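# Remove spring clip from cat litter pouch, place on table

## Task

Unclip the spring clip from the cat litter pouch and set it on the table a finger's width or more away from the pouch. The pouch must stay where it was, upright, facing its original direction and not dented, and all of this must hold without the robot supporting anything. Release the clip, move the grippers away, then end the scene yourself so it gets scored.

## Robot and tools

Robot: two six-joint arms, left_arm and right_arm, each ending in a parallel two-finger gripper. The names do not refer to sides of any image. In every row and every per-joint list, an arm's joints go: waist, shoulder, elbow, wrist pitch, wrist yaw, wrist roll.

Frame: all printed poses share one scene frame. Origin sits on the tabletop midway between the arms, +z is up, +x reaches out over the table, and left_arm stands on the +y side. Arm bases may be tilted. Mounting plates and the metal frame behind the arms are fixed obstacles; a "too close" warning counts a plate plus its half of the frame as part of that arm. The printed hand position can be off, more so at long reach.

Gripper: fingers point along the gripper's +z axis and close along its y axis. end_effector_position is the point between the pads, roughly 1 cm short of the fingertips; orientation is end_effector_quat_wxyz.

The row (used by both execute_actions and move): one flat list of 14 numbers covering both arms, even if one arm stays still. First left_arm's six joint angles then its opening, then right_arm's six angles then its opening. Joint values are absolute target angles in radians (the same as Joint positions reports), not offsets. Openings run from -1 (closed) to +1 (fully open). Stated joint ranges per arm: waist -2.880 to 2.880, shoulder 0.000 to 3.142, elbow 0.000 to 3.019, wrist pitch -1.693 to 1.571, wrist yaw -1.571 to 1.571, wrist roll -2.094 to 2.094. True ends may differ by up to 0.019 rad; a target beyond that margin and outward of the current angle is rejected, and a target past the real end gets clipped there with a "joint sent to its limit" note (absence of the note proves nothing). Optionally 12 more numbers (0 to 1) may follow: per-joint stiffness scales, left_arm's six then right_arm's six, lasting until changed.

execute_actions(actions): a list of actions run in sequence. Each action is a table of up to 15 rows, one row per 1/30 s control step; if fewer rows are given, the last one repeats to fill 15 steps. An empty list just returns state and images.

move(target, speed, blocking): target is one row as above (absolute angles). All joints travel together so they finish at the same fraction, making the hand trace a curve. speed, in rad/s from 0.01 to 2 (default 0.5), caps the joint with the longest travel. Paths last between 0.5 and 10 s and stop short if longer. Nothing slows for obstacles or the other arm. Finger openings are sent at the start. The reply adds a "move:" line: the outcome (done, off_target, moving, held, fault), limits=held or limits=none, and each arm's joint farthest from target. With blocking=false the call returns after 0.5 s while the arm keeps going; check it with wait(0), and use wait or stop before sending anything new.

wait(seconds): 0 to 10 s, arms hold their last command; returns early if a running move ends. stop(): brakes a running move (needs room; fingers keep moving). zoom_image(camera, region): region [x0, y0, x1, y1] in pixels of that camera's latest image, origin top-left, at most 504 by 504. Cameras: cam_head_left, cam_head_right, cam_high, cam_low, cam_left_wrist, cam_right_wrist, all 504x504 (wrist ones are fisheye). finished_scene(scene): pass the current scene's number (this is scene 1); irreversible, reports success.

Motion limits: each step, a joint's target is held within a lead of its measured angle (waist 0.264, shoulder 0.32, elbow 0.276, wrist pitch 0.33, wrist yaw 0.186, wrist roll 0.522 rad), and all targets are pulled back if they would move the hand more than 70 mm from where it is. So big moves need several actions; "Joint targets" shows what the joints are actually chasing. To keep a joint still, resend that value. "joint command not followed" or HELD marks steps the clearance check altered or blocked.

Results: the state line per arm, Joint positions and Joint velocities (six joints then finger gap in m; 0.094 m is fully open), Joint targets, grip_measured (opening on the command scale, possibly off by about 1 mm), step readings for execute_actions, and camera images.

Gripping: commanding about 0.03 below grip_measured holds firmly; smaller margins hold more gently. Pads push up to about 50-62 N, less on thin parts, and spike at first contact.

Cautions: anything rigid ending up off the table fails the task. Avoid fast contact and targets set deep past a surface, as both press hard; don't dent or tip the pouch. Keep the arms from striking or squeezing each other. Holding loads heats motors: MOTOR HOT appears from 85 °C, and at 100 °C the arm goes limp (OVER-TEMPERATURE FAULT). Any FAULT stop hurts. Before ending, open the gripper, lift clear, and confirm the clip rests on the table away from the pouch.

Each tool is called after "Call:" by a JSON object that holds its "method" and its "body", one argument or row to a line.

## Session

Call:
{"method": "execute_actions", "body": {
  "actions": []
}}

Scene clock: 0.00 s.
left_arm: end_effector_position=(+0.7472, +0.0714, +0.2904) grip_measured=+1.000 end_effector_quat_wxyz=(+0.463, +0.629, +0.609, -0.136) | right_arm: end_effector_position=(-0.2125, -0.8291, +0.1643) grip_measured=+1.000 end_effector_quat_wxyz=(+0.141, +0.980, +0.139, -0.011)
Joint names: [waist, shoulder, elbow, wrist pitch, wrist yaw, wrist roll]
Joint positions: left_arm=[-0.019  2.464  1.749 -0.178  0.478  1.325  0.094] | right_arm=[-1.887  1.936  0.895  0.012 -0.235  0.945  0.094]
Joint velocities: left_arm=[ 0.005 -0.005  0.007 -0.002 -0.095  0.066  0.   ] | right_arm=[ 0.005  0.015  0.002 -0.002 -0.066 -0.037  0.   ]
Joint targets: left_arm=[-0.021 2.455 1.770 -0.174 0.478 1.325] | right_arm=[-1.887 1.935 0.903 0.014 -0.235 0.945]
Joint stiffness scale: left_arm=[1. 1. 1. 1. 1. 1.] | right_arm=[1. 1. 1. 1. 1. 1.]

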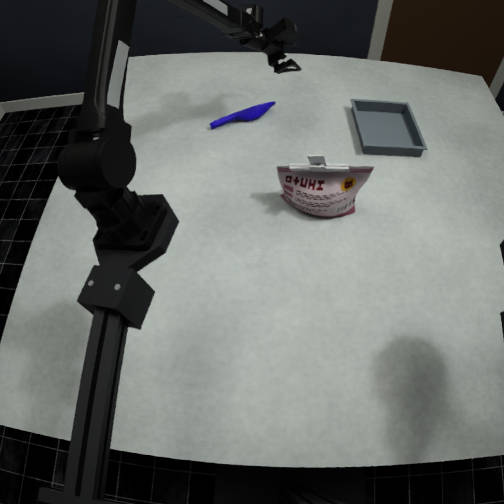

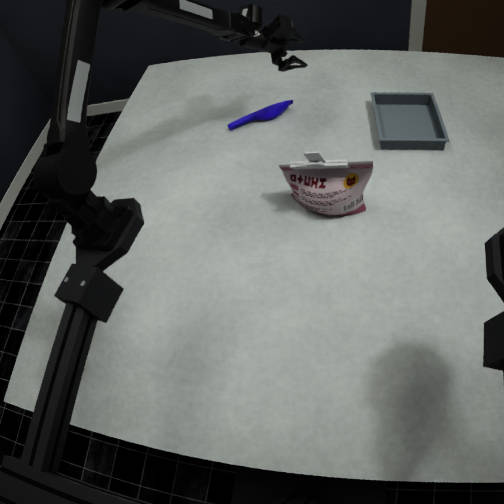

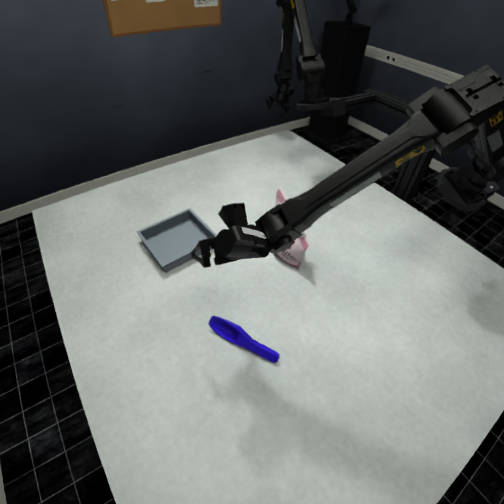

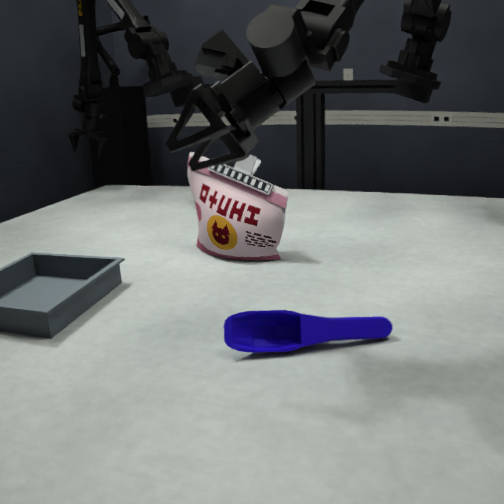

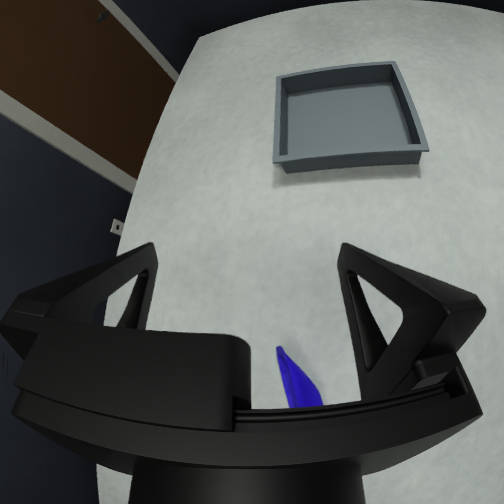

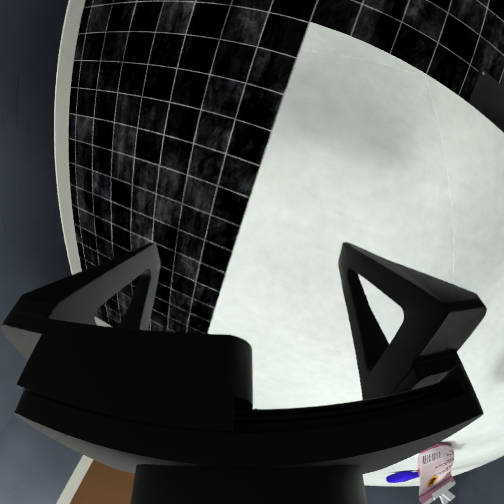

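Call:
{"method": "move", "body": {
  "target": [0,1.8,1.2,0,0,0,1,-1.887,1.935,0.903,0.014,-0.235,0.945,1],
  "speed": 0.8
}}

Call:
{"method": "move", "body": {
  "target": [0,1.8,1.2,-0.8,0,0,1,-1.887,1.935,0.903,0.014,-0.235,0.945,1],
  "speed": 0.8
}}

Scene clock: 2.83 s.
left_arm: end_effector_position=(+0.6889, +0.2377, +0.4956) grip_measured=+1.000 end_effector_quat_wxyz=(+0.429, +0.028, +0.885, -0.179) | right_arm: end_effector_position=(-0.2125, -0.8291, +0.1643) grip_measured=+1.000 end_effector_quat_wxyz=(+0.141, +0.980, +0.139, -0.011)
Joint names: [waist, shoulder, elbow, wrist pitch, wrist yaw, wrist roll]
Joint positions: left_arm=[-0.013  1.805  1.21  -0.02   0.002  0.008  0.094] | right_arm=[-1.887  1.936  0.895  0.012 -0.235  0.945  0.094]
Joint velocities: left_arm=[-0.015 -0.005  0.012 -0.022 -0.066  0.037  0.   ] | right_arm=[-0.005 -0.005  0.002 -0.012 -0.022  0.066  0.   ]
Joint targets: left_arm=[0.000 1.800 1.200 -0.000 -0.000 0.000] | right_arm=[-1.887 1.935 0.903 0.014 -0.235 0.945]
Joint stiffness scale: left_arm=[1. 1. 1. 1. 1. 1.] | right_arm=[1. 1. 1. 1. 1. 1.]
move: done; limits=none; left_arm: farthest joint: the wrist pitch, 0.020 radians from its target (0.178 radians at the start); right_arm: farthest joint: the elbow, 0.008 radians from its target (0.008 radians at the start)

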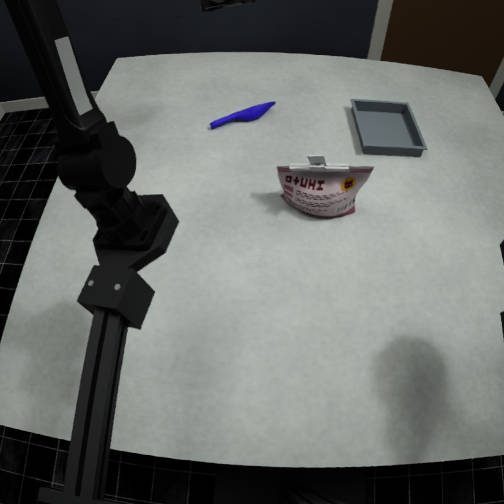

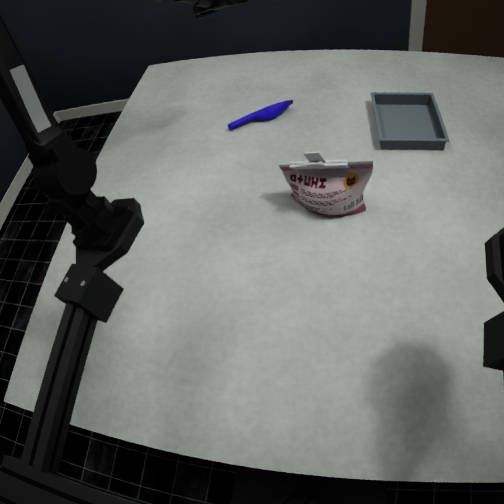

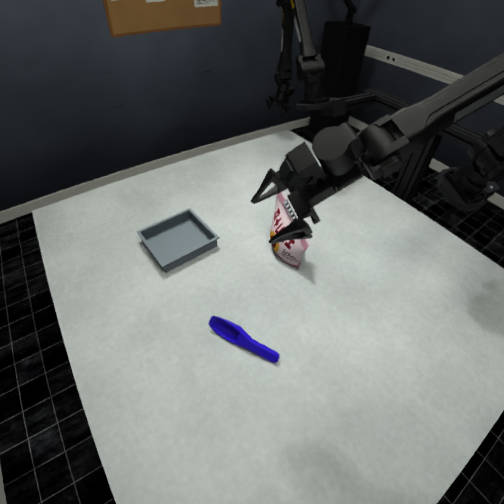

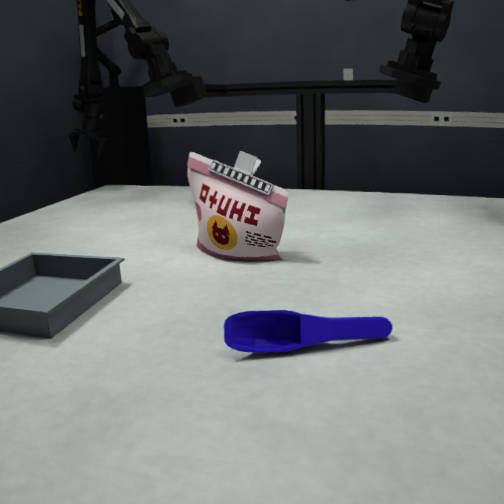

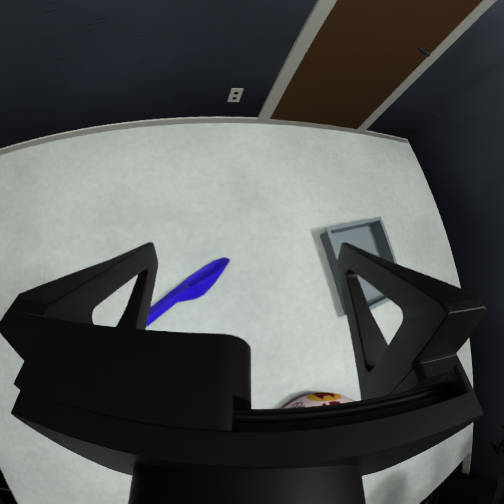

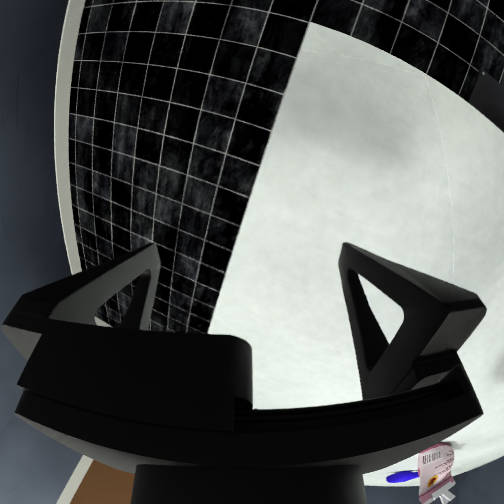

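Scene clock: 4.33 s.
left_arm: end_effector_position=(+0.5292, +0.2423, +0.4041) grip_measured=+1.000 end_effector_quat_wxyz=(+0.066, +0.094, +0.981, -0.158) | right_arm: end_effector_position=(-0.2125, -0.8291, +0.1643) grip_measured=+1.000 end_effector_quat_wxyz=(+0.141, +0.980, +0.139, -0.011)
Joint names: [waist, shoulder, elbow, wrist pitch, wrist yaw, wrist roll]
Joint positions: left_arm=[-0.013  1.805  1.21  -0.788  0.002  0.008  0.094] | right_arm=[-1.887  1.936  0.895  0.012 -0.235  0.945  0.094]
Joint velocities: left_arm=[-0.015 -0.005  0.012 -0.022  0.051 -0.051  0.   ] | right_arm=[-0.005 -0.015  0.002  0.002 -0.007  0.051  0.   ]
Joint targets: left_arm=[0.000 1.800 1.200 -0.800 -0.000 0.000] | right_arm=[-1.887 1.935 0.903 0.014 -0.235 0.945]
Joint stiffness scale: left_arm=[1. 1. 1. 1. 1. 1.] | right_arm=[1. 1. 1. 1. 1. 1.]
move: done; limits=none; left_arm: farthest joint: the waist, 0.013 radians from its target (0.013 radians at the start); right_arm: farthest joint: the elbow, 0.008 radians from its target (0.008 radians at the start)

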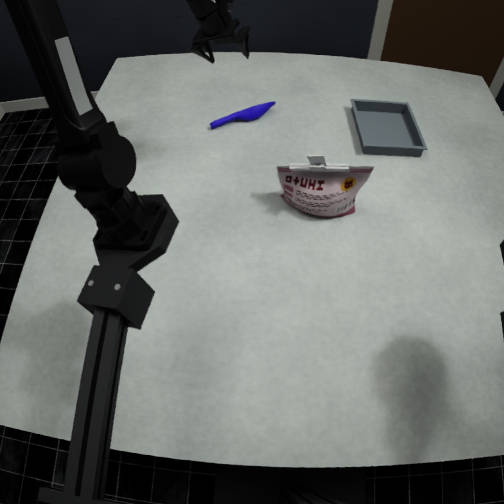

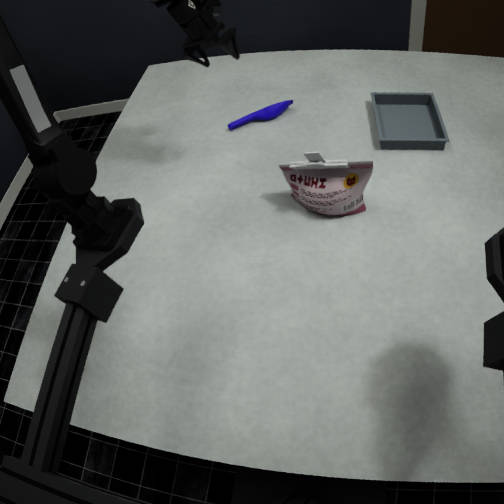

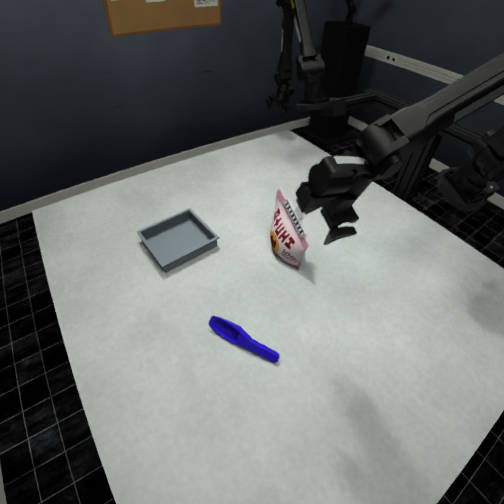

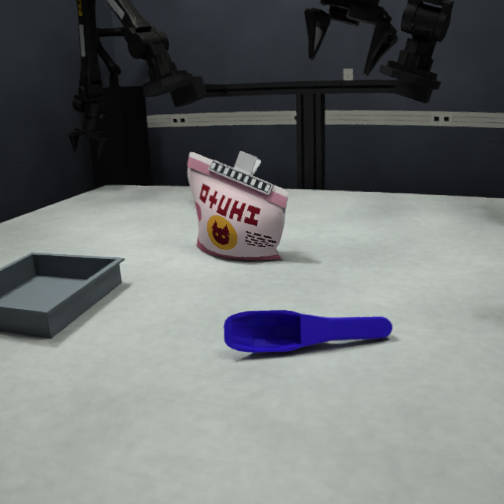

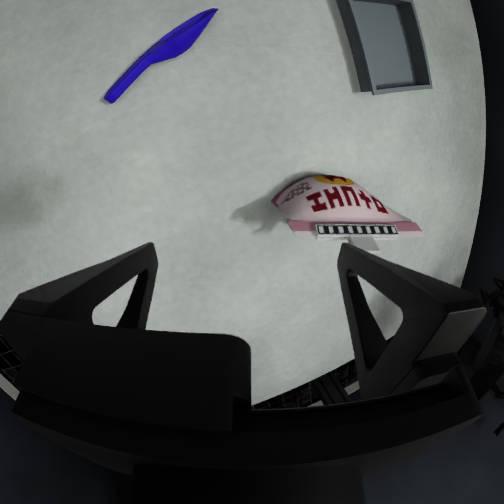

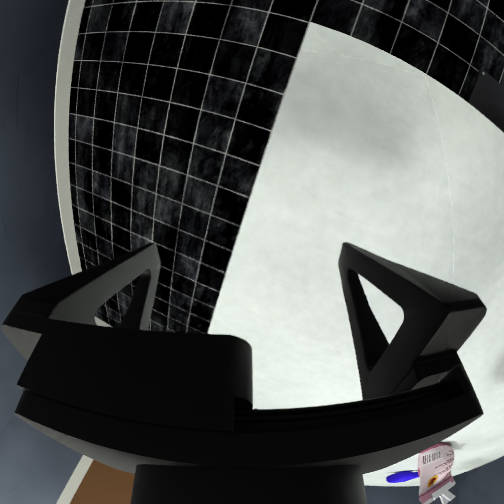

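Call:
{"method": "move", "body": {
  "target": [-0.35,1.95,1.15,-0.77,0,1.22,1,-1.887,1.935,0.903,0.014,-0.235,0.945,1],
  "speed": 0.8
}}

Scene clock: 7.00 s.
left_arm: end_effector_position=(+0.4202, +0.0847, +0.3703) grip_measured=+1.000 end_effector_quat_wxyz=(+0.083, +0.759, +0.633, -0.127) | right_arm: end_effector_position=(-0.2125, -0.8291, +0.1643) grip_measured=+1.000 end_effector_quat_wxyz=(+0.141, +0.980, +0.139, -0.011)
Joint names: [waist, shoulder, elbow, wrist pitch, wrist yaw, wrist roll]
Joint positions: left_arm=[-0.342  1.947  1.157 -0.785  0.002  1.212  0.094] | right_arm=[-1.887  1.936  0.895  0.012 -0.235  0.945  0.094]
Joint velocities: left_arm=[ 0.005  0.005 -0.002 -0.017 -0.022 -0.007  0.   ] | right_arm=[-0.015 -0.024  0.017 -0.002  0.037 -0.037  0.   ]
Joint targets: left_arm=[-0.350 1.950 1.150 -0.770 0.000 1.220] | right_arm=[-1.887 1.935 0.903 0.014 -0.235 0.945]
Joint stiffness scale: left_arm=[1. 1. 1. 1. 1. 1.] | right_arm=[1. 1. 1. 1. 1. 1.]
move: done; limits=none; left_arm: farthest joint: the wrist pitch, 0.015 radians from its target (0.018 radians at the start); right_arm: farthest joint: the elbow, 0.008 radians from its target (0.008 radians at the start)

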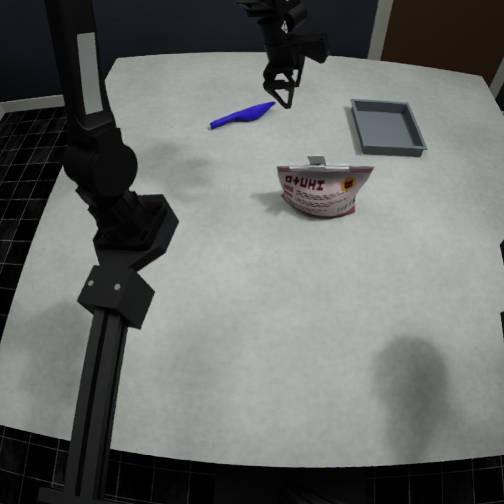

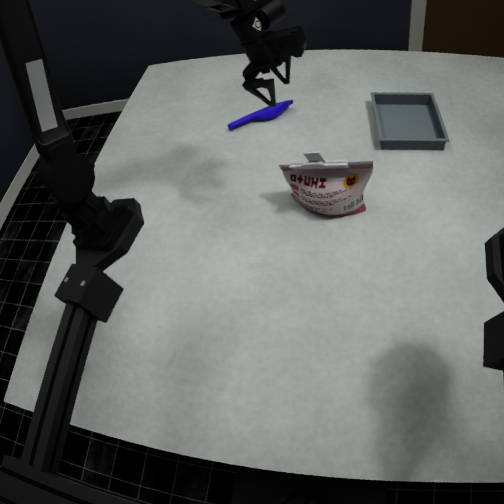

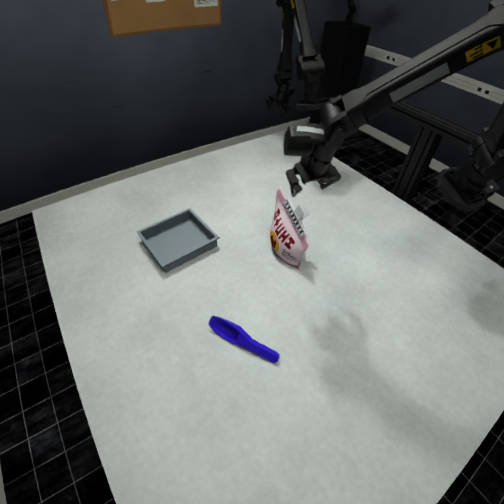

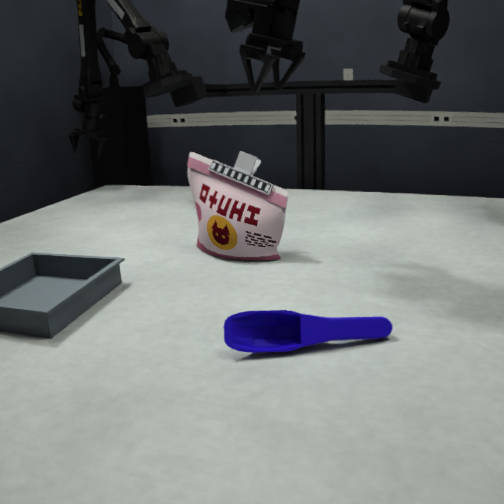

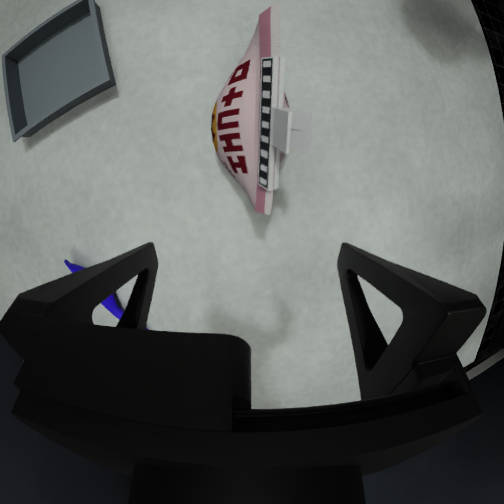

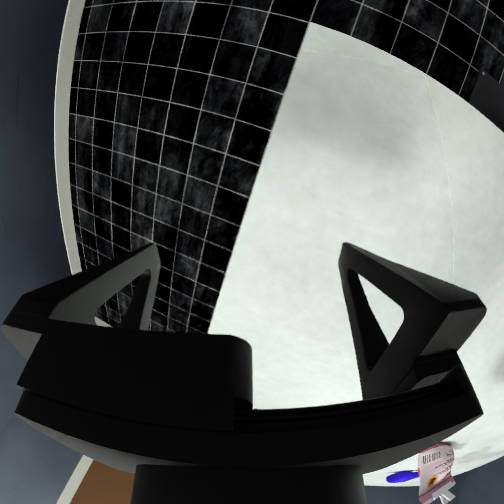

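Call:
{"method": "move", "body": {
  "target": [-0.35,2.07,1.03,-0.53,0,1.22,1,-1.887,1.935,0.903,0.014,-0.235,0.945,1]
}}

Call:
{"method": "zoom_image", "body": {
  "camera": "cam_high",
  "region": [230,140,370,280]
}}

Call:
{"method": "zoom_image", "body": {
  "camera": "cam_low",
  "region": [170,60,330,220]
}}

Scene clock: 8.43 s.
left_arm: end_effector_position=(+0.3770, +0.0797, +0.2811) grip_measured=+1.000 end_effector_quat_wxyz=(+0.074, +0.761, +0.632, -0.130) | right_arm: end_effector_position=(-0.2125, -0.8291, +0.1643) grip_measured=+1.000 end_effector_quat_wxyz=(+0.141, +0.980, +0.139, -0.011)
Joint names: [waist, shoulder, elbow, wrist pitch, wrist yaw, wrist roll]
Joint positions: left_arm=[-0.342  2.082  1.032 -0.544  0.002  1.213  0.094] | right_arm=[-1.887  1.936  0.895  0.012 -0.235  0.945  0.094]
Joint velocities: left_arm=[-0.005  0.005 -0.007  0.007 -0.037  0.066  0.   ] | right_arm=[-0.015 -0.005 -0.007 -0.007 -0.007 -0.022  0.   ]
Joint targets: left_arm=[-0.350 2.070 1.030 -0.530 -0.000 1.220] | right_arm=[-1.887 1.935 0.903 0.014 -0.235 0.945]
Joint stiffness scale: left_arm=[1. 1. 1. 1. 1. 1.] | right_arm=[1. 1. 1. 1. 1. 1.]
move: done; limits=none; left_arm: farthest joint: the wrist pitch, 0.014 radians from its target (0.255 radians at the start); right_arm: farthest joint: the elbow, 0.008 radians from its target (0.008 radians at the start)

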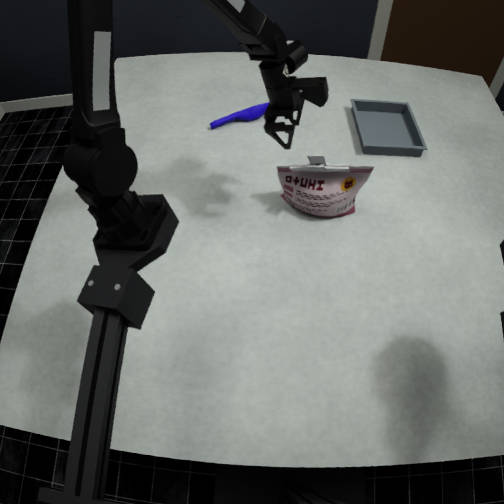

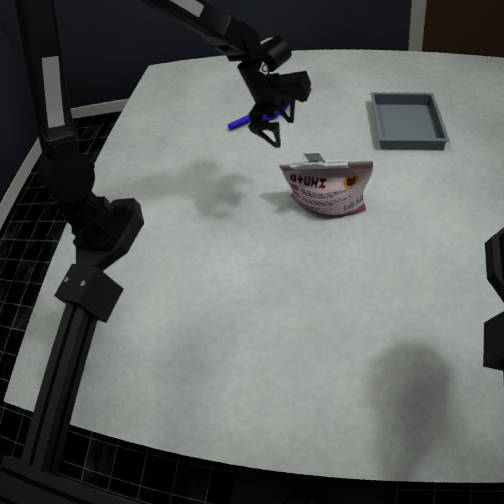

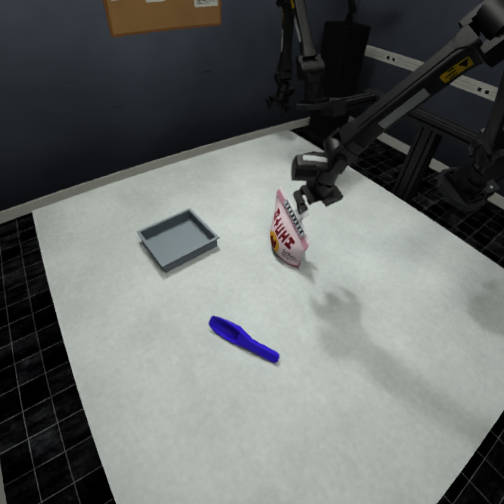

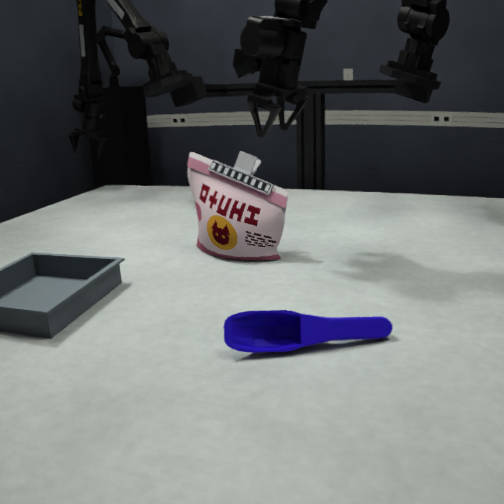

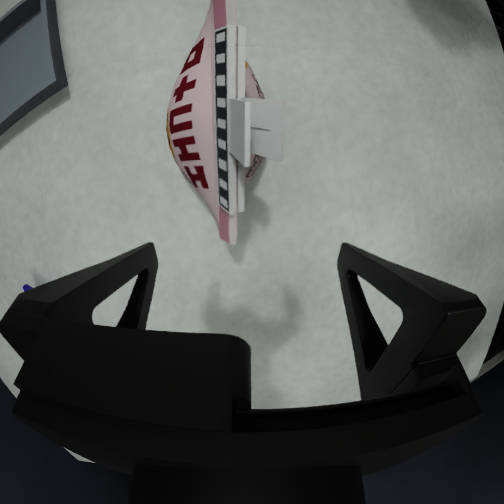

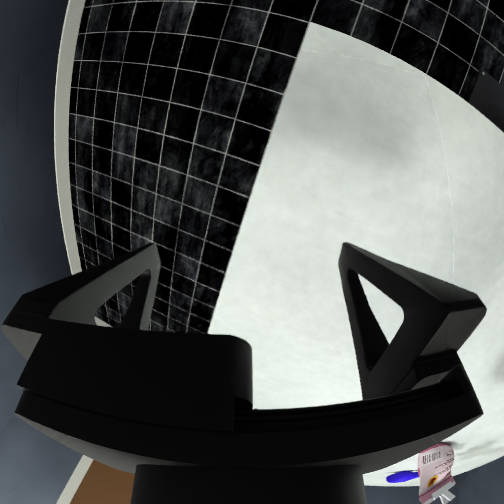

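Region (230, 140, 370, 280) of cam_high's 504x504 image, scaled by 3.600, with more detail than that image has.

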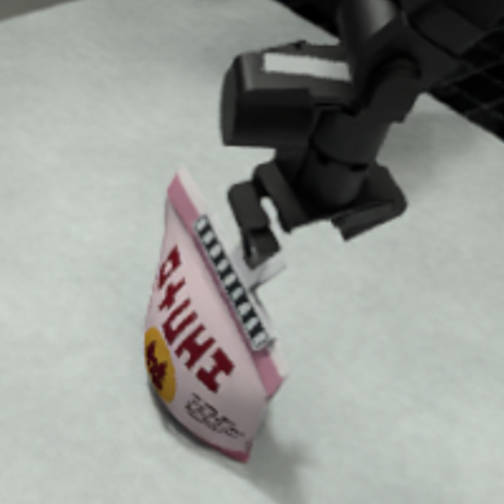

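Region (170, 60, 330, 220) of cam_low's 504x504 image, scaled by 3.150, with more detail than that image has.

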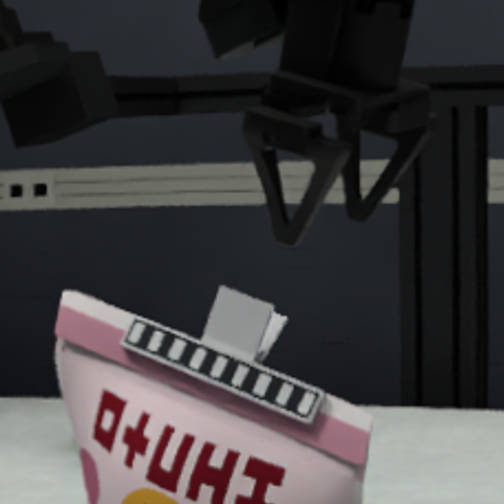

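Call:
{"method": "move", "body": {
  "target": [-0.43,2.07,0.87,-0.1,0,1.14,0.6,-1.887,1.935,0.903,0.014,-0.235,0.945,1]
}}

Call:
{"method": "zoom_image", "body": {
  "camera": "cam_low",
  "region": [170,60,330,220]
}}

Scene clock: 10.13 s.
left_arm: end_effector_position=(+0.3685, +0.0405, +0.2750) grip_measured=+0.603 end_effector_quat_wxyz=(+0.203, +0.741, +0.634, -0.092) | right_arm: end_effector_position=(-0.2125, -0.8291, +0.1643) grip_measured=+1.000 end_effector_quat_wxyz=(+0.141, +0.980, +0.139, -0.011)
Joint names: [waist, shoulder, elbow, wrist pitch, wrist yaw, wrist roll]
Joint positions: left_arm=[-0.416  2.082  0.878 -0.117  0.002  1.148  0.075] | right_arm=[-1.887  1.936  0.895  0.012 -0.235  0.945  0.094]
Joint velocities: left_arm=[ 0.005 -0.015 -0.017 -0.002 -0.037  0.007 -0.   ] | right_arm=[-0.005 -0.015 -0.002 -0.007 -0.007 -0.007  0.   ]
Joint targets: left_arm=[-0.430 2.070 0.870 -0.100 -0.000 1.140] | right_arm=[-1.887 1.935 0.903 0.014 -0.235 0.945]
Joint stiffness scale: left_arm=[1. 1. 1. 1. 1. 1.] | right_arm=[1. 1. 1. 1. 1. 1.]
move: done; limits=none; left_arm: farthest joint: the wrist pitch, 0.017 radians from its target (0.444 radians at the start); right_arm: farthest joint: the elbow, 0.008 radians from its target (0.008 radians at the start)

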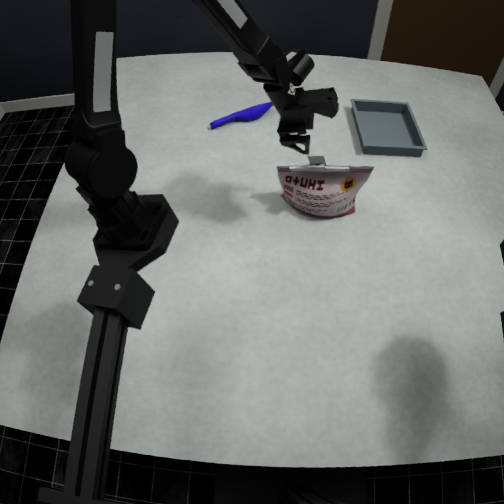

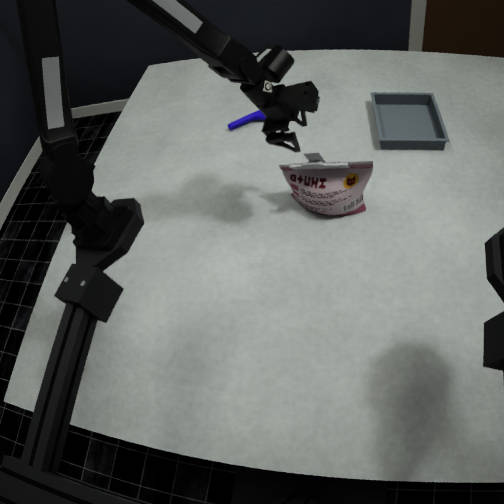

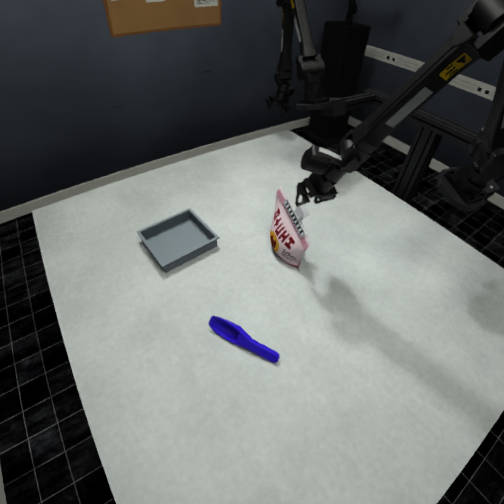

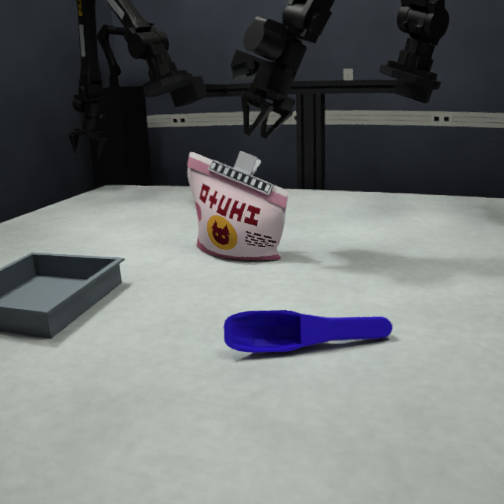

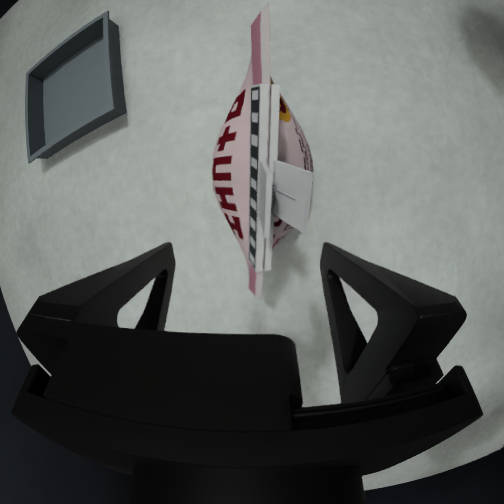

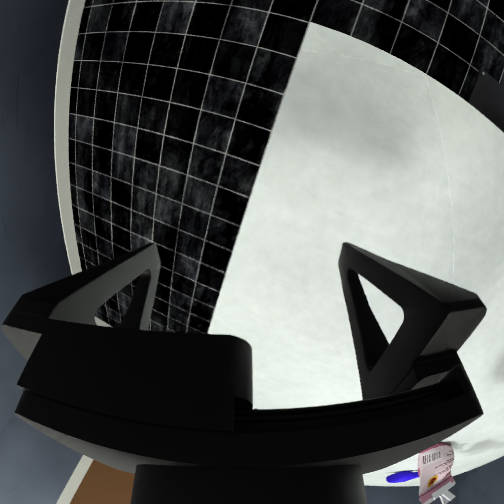

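Region (170, 60, 330, 220) of cam_low's 504x504 image, scaled by 3.150, with more detail than that image has.

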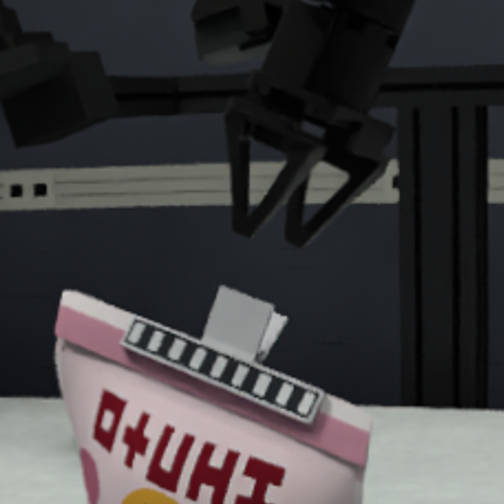

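Call:
{"method": "move", "body": {
  "target": [-0.48,2.1,0.7,0.3,-0.12,1.1,0.6,-1.887,1.935,0.903,0.014,-0.235,0.945,1]
}}

Call:
{"method": "zoom_image", "body": {
  "camera": "cam_low",
  "region": [170,60,330,220]
}}

Scene clock: 11.90 s.
left_arm: end_effector_position=(+0.3554, +0.0469, +0.2713) grip_measured=+0.603 end_effector_quat_wxyz=(+0.290, +0.709, +0.643, -0.017) | right_arm: end_effector_position=(-0.2125, -0.8291, +0.1643) grip_measured=+1.000 end_effector_quat_wxyz=(+0.141, +0.980, +0.139, -0.011)
Joint names: [waist, shoulder, elbow, wrist pitch, wrist yaw, wrist roll]
Joint positions: left_arm=[-0.465  2.094  0.706  0.28  -0.118  1.108  0.075] | right_arm=[-1.887  1.936  0.895  0.012 -0.235  0.945  0.094]
Joint velocities: left_arm=[ 0.005  0.005  0.002 -0.017 -0.007 -0.007 -0.001] | right_arm=[-0.005 -0.005 -0.012 -0.002  0.037  0.007  0.   ]
Joint targets: left_arm=[-0.480 2.100 0.700 0.300 -0.120 1.100] | right_arm=[-1.887 1.935 0.903 0.014 -0.235 0.945]
Joint stiffness scale: left_arm=[1. 1. 1. 1. 1. 1.] | right_arm=[1. 1. 1. 1. 1. 1.]
move: done; limits=none; left_arm: farthest joint: the wrist pitch, 0.020 radians from its target (0.417 radians at the start); right_arm: farthest joint: the elbow, 0.008 radians from its target (0.008 radians at the start)

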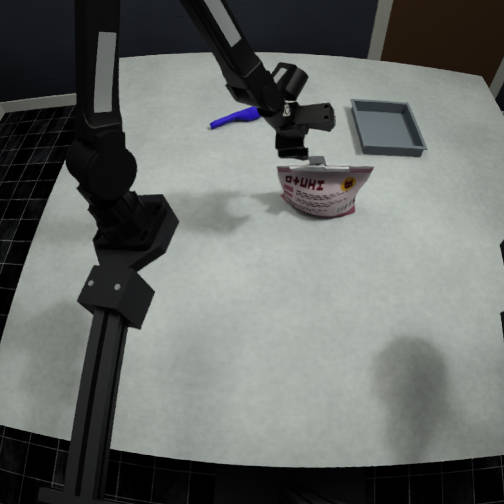

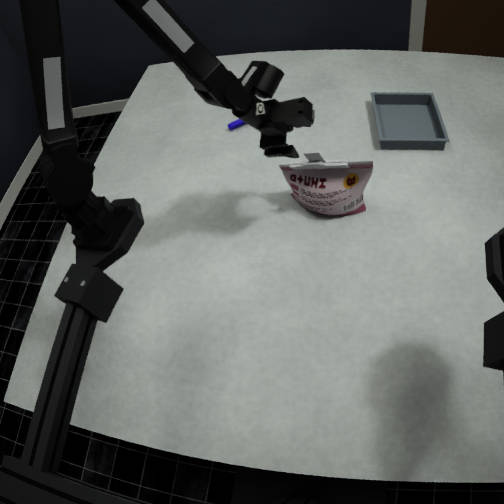

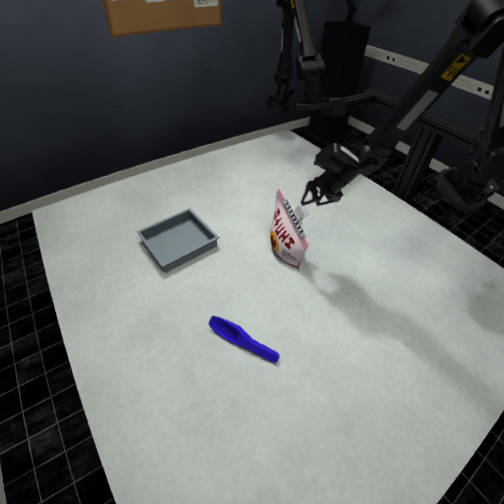

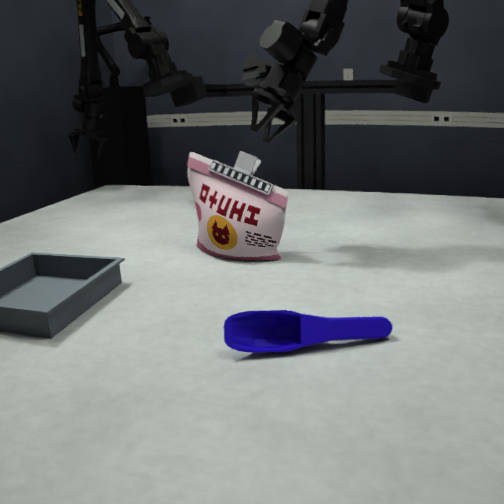

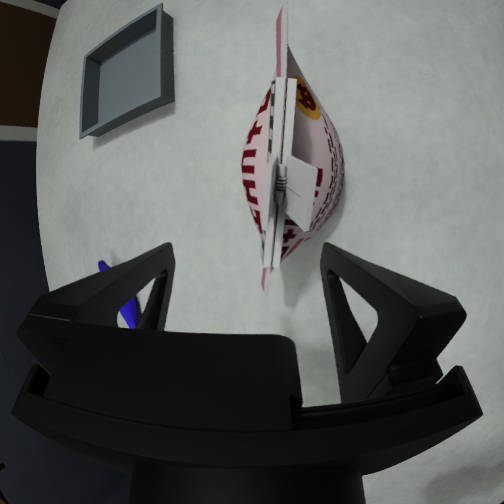

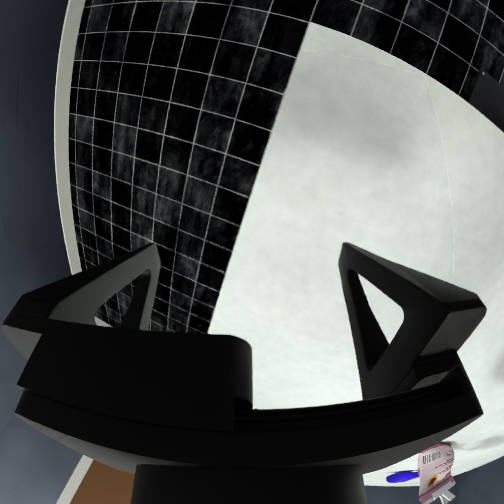

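Region (170, 60, 330, 220) of cam_low's 504x504 image, scaled by 3.150, with more detail than that image has.

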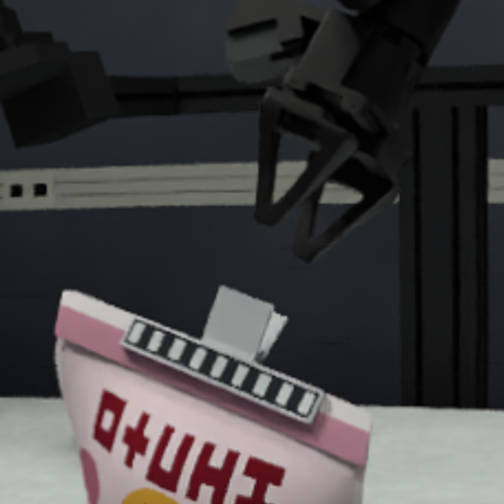

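Call:
{"method": "move", "body": {
  "target": [-0.51,2.2,0.68,0.42,-0.12,1.16,0.6,-1.887,1.935,0.903,0.014,-0.235,0.945,1],
  "speed": 0.3
}}

Call:
{"method": "zoom_image", "body": {
  "camera": "cam_low",
  "region": [170,60,330,220]
}}

Scene clock: 13.10 s.
left_arm: end_effector_position=(+0.3277, +0.0387, +0.2389) grip_measured=+0.603 end_effector_quat_wxyz=(+0.289, +0.734, +0.614, -0.013) | right_arm: end_effector_position=(-0.2125, -0.8291, +0.1643) grip_measured=+1.000 end_effector_quat_wxyz=(+0.141, +0.980, +0.139, -0.011)
Joint names: [waist, shoulder, elbow, wrist pitch, wrist yaw, wrist roll]
Joint positions: left_arm=[-0.497  2.203  0.685  0.4   -0.118  1.152  0.075] | right_arm=[-1.887  1.936  0.895  0.012 -0.235  0.945  0.094]
Joint velocities: left_arm=[-0.015 -0.005 -0.012 -0.022 -0.007 -0.037  0.001] | right_arm=[ 0.005 -0.015 -0.002 -0.002  0.037 -0.022  0.   ]
Joint targets: left_arm=[-0.510 2.200 0.680 0.420 -0.120 1.160] | right_arm=[-1.887 1.935 0.903 0.014 -0.235 0.945]
Joint stiffness scale: left_arm=[1. 1. 1. 1. 1. 1.] | right_arm=[1. 1. 1. 1. 1. 1.]
move: done; limits=none; left_arm: farthest joint: the wrist pitch, 0.020 radians from its target (0.140 radians at the start); right_arm: farthest joint: the elbow, 0.008 radians from its target (0.008 radians at the start)

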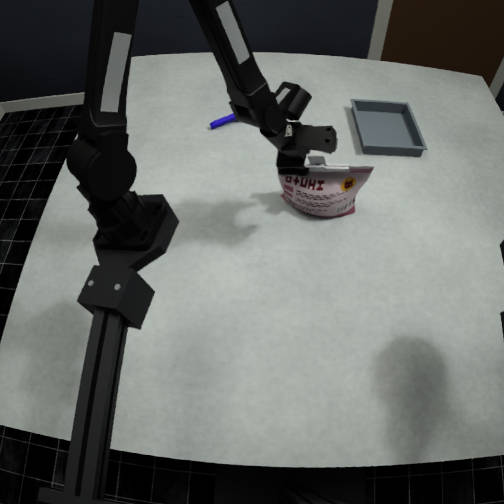

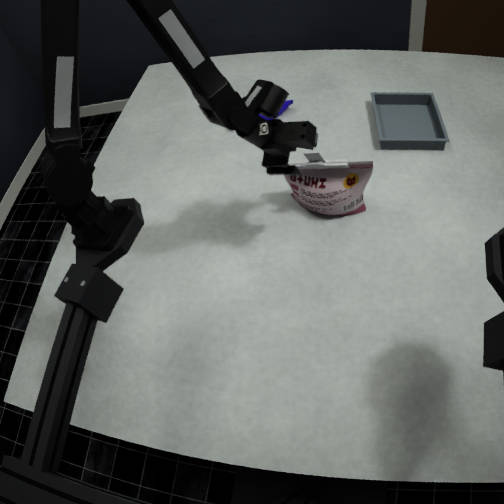

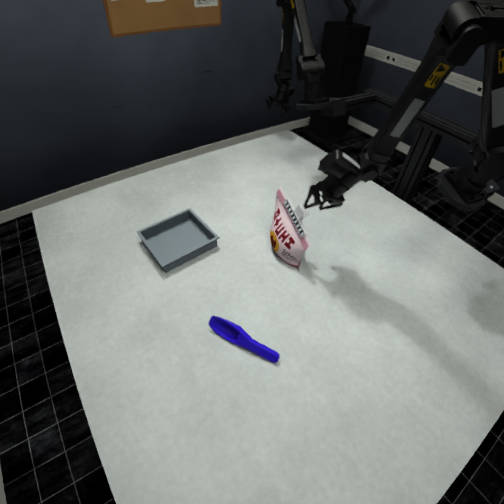

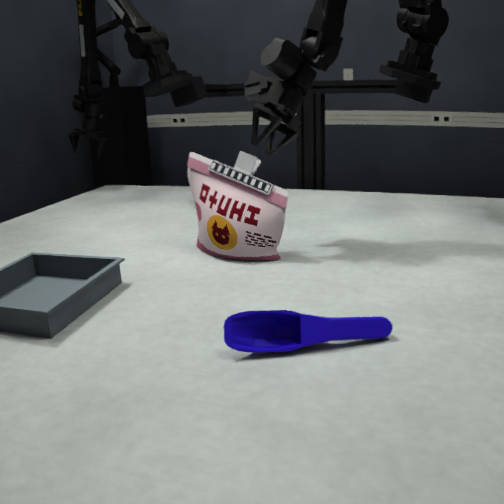

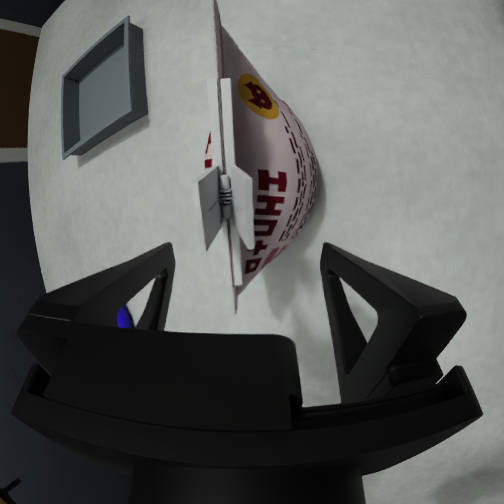

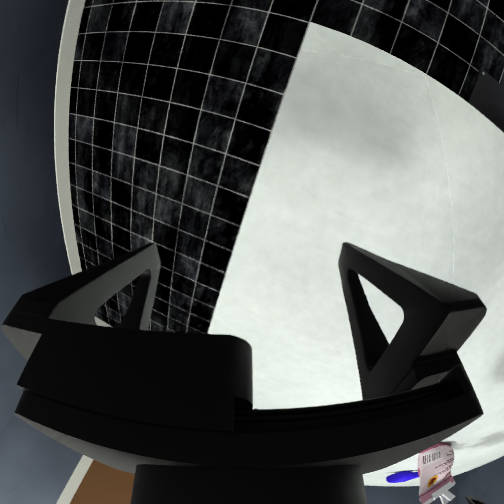

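Region (170, 60, 330, 220) of cam_low's 504x504 image, scaled by 3.150, with more detail than that image has.

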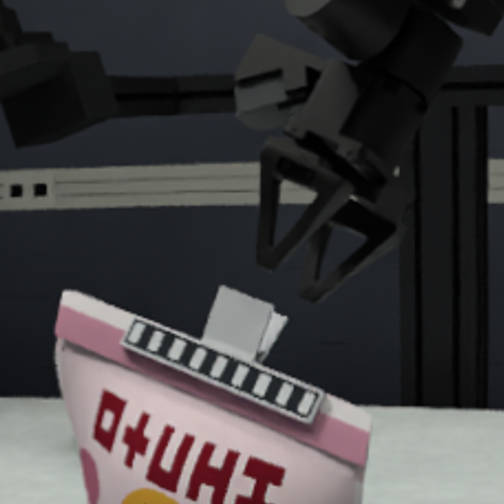

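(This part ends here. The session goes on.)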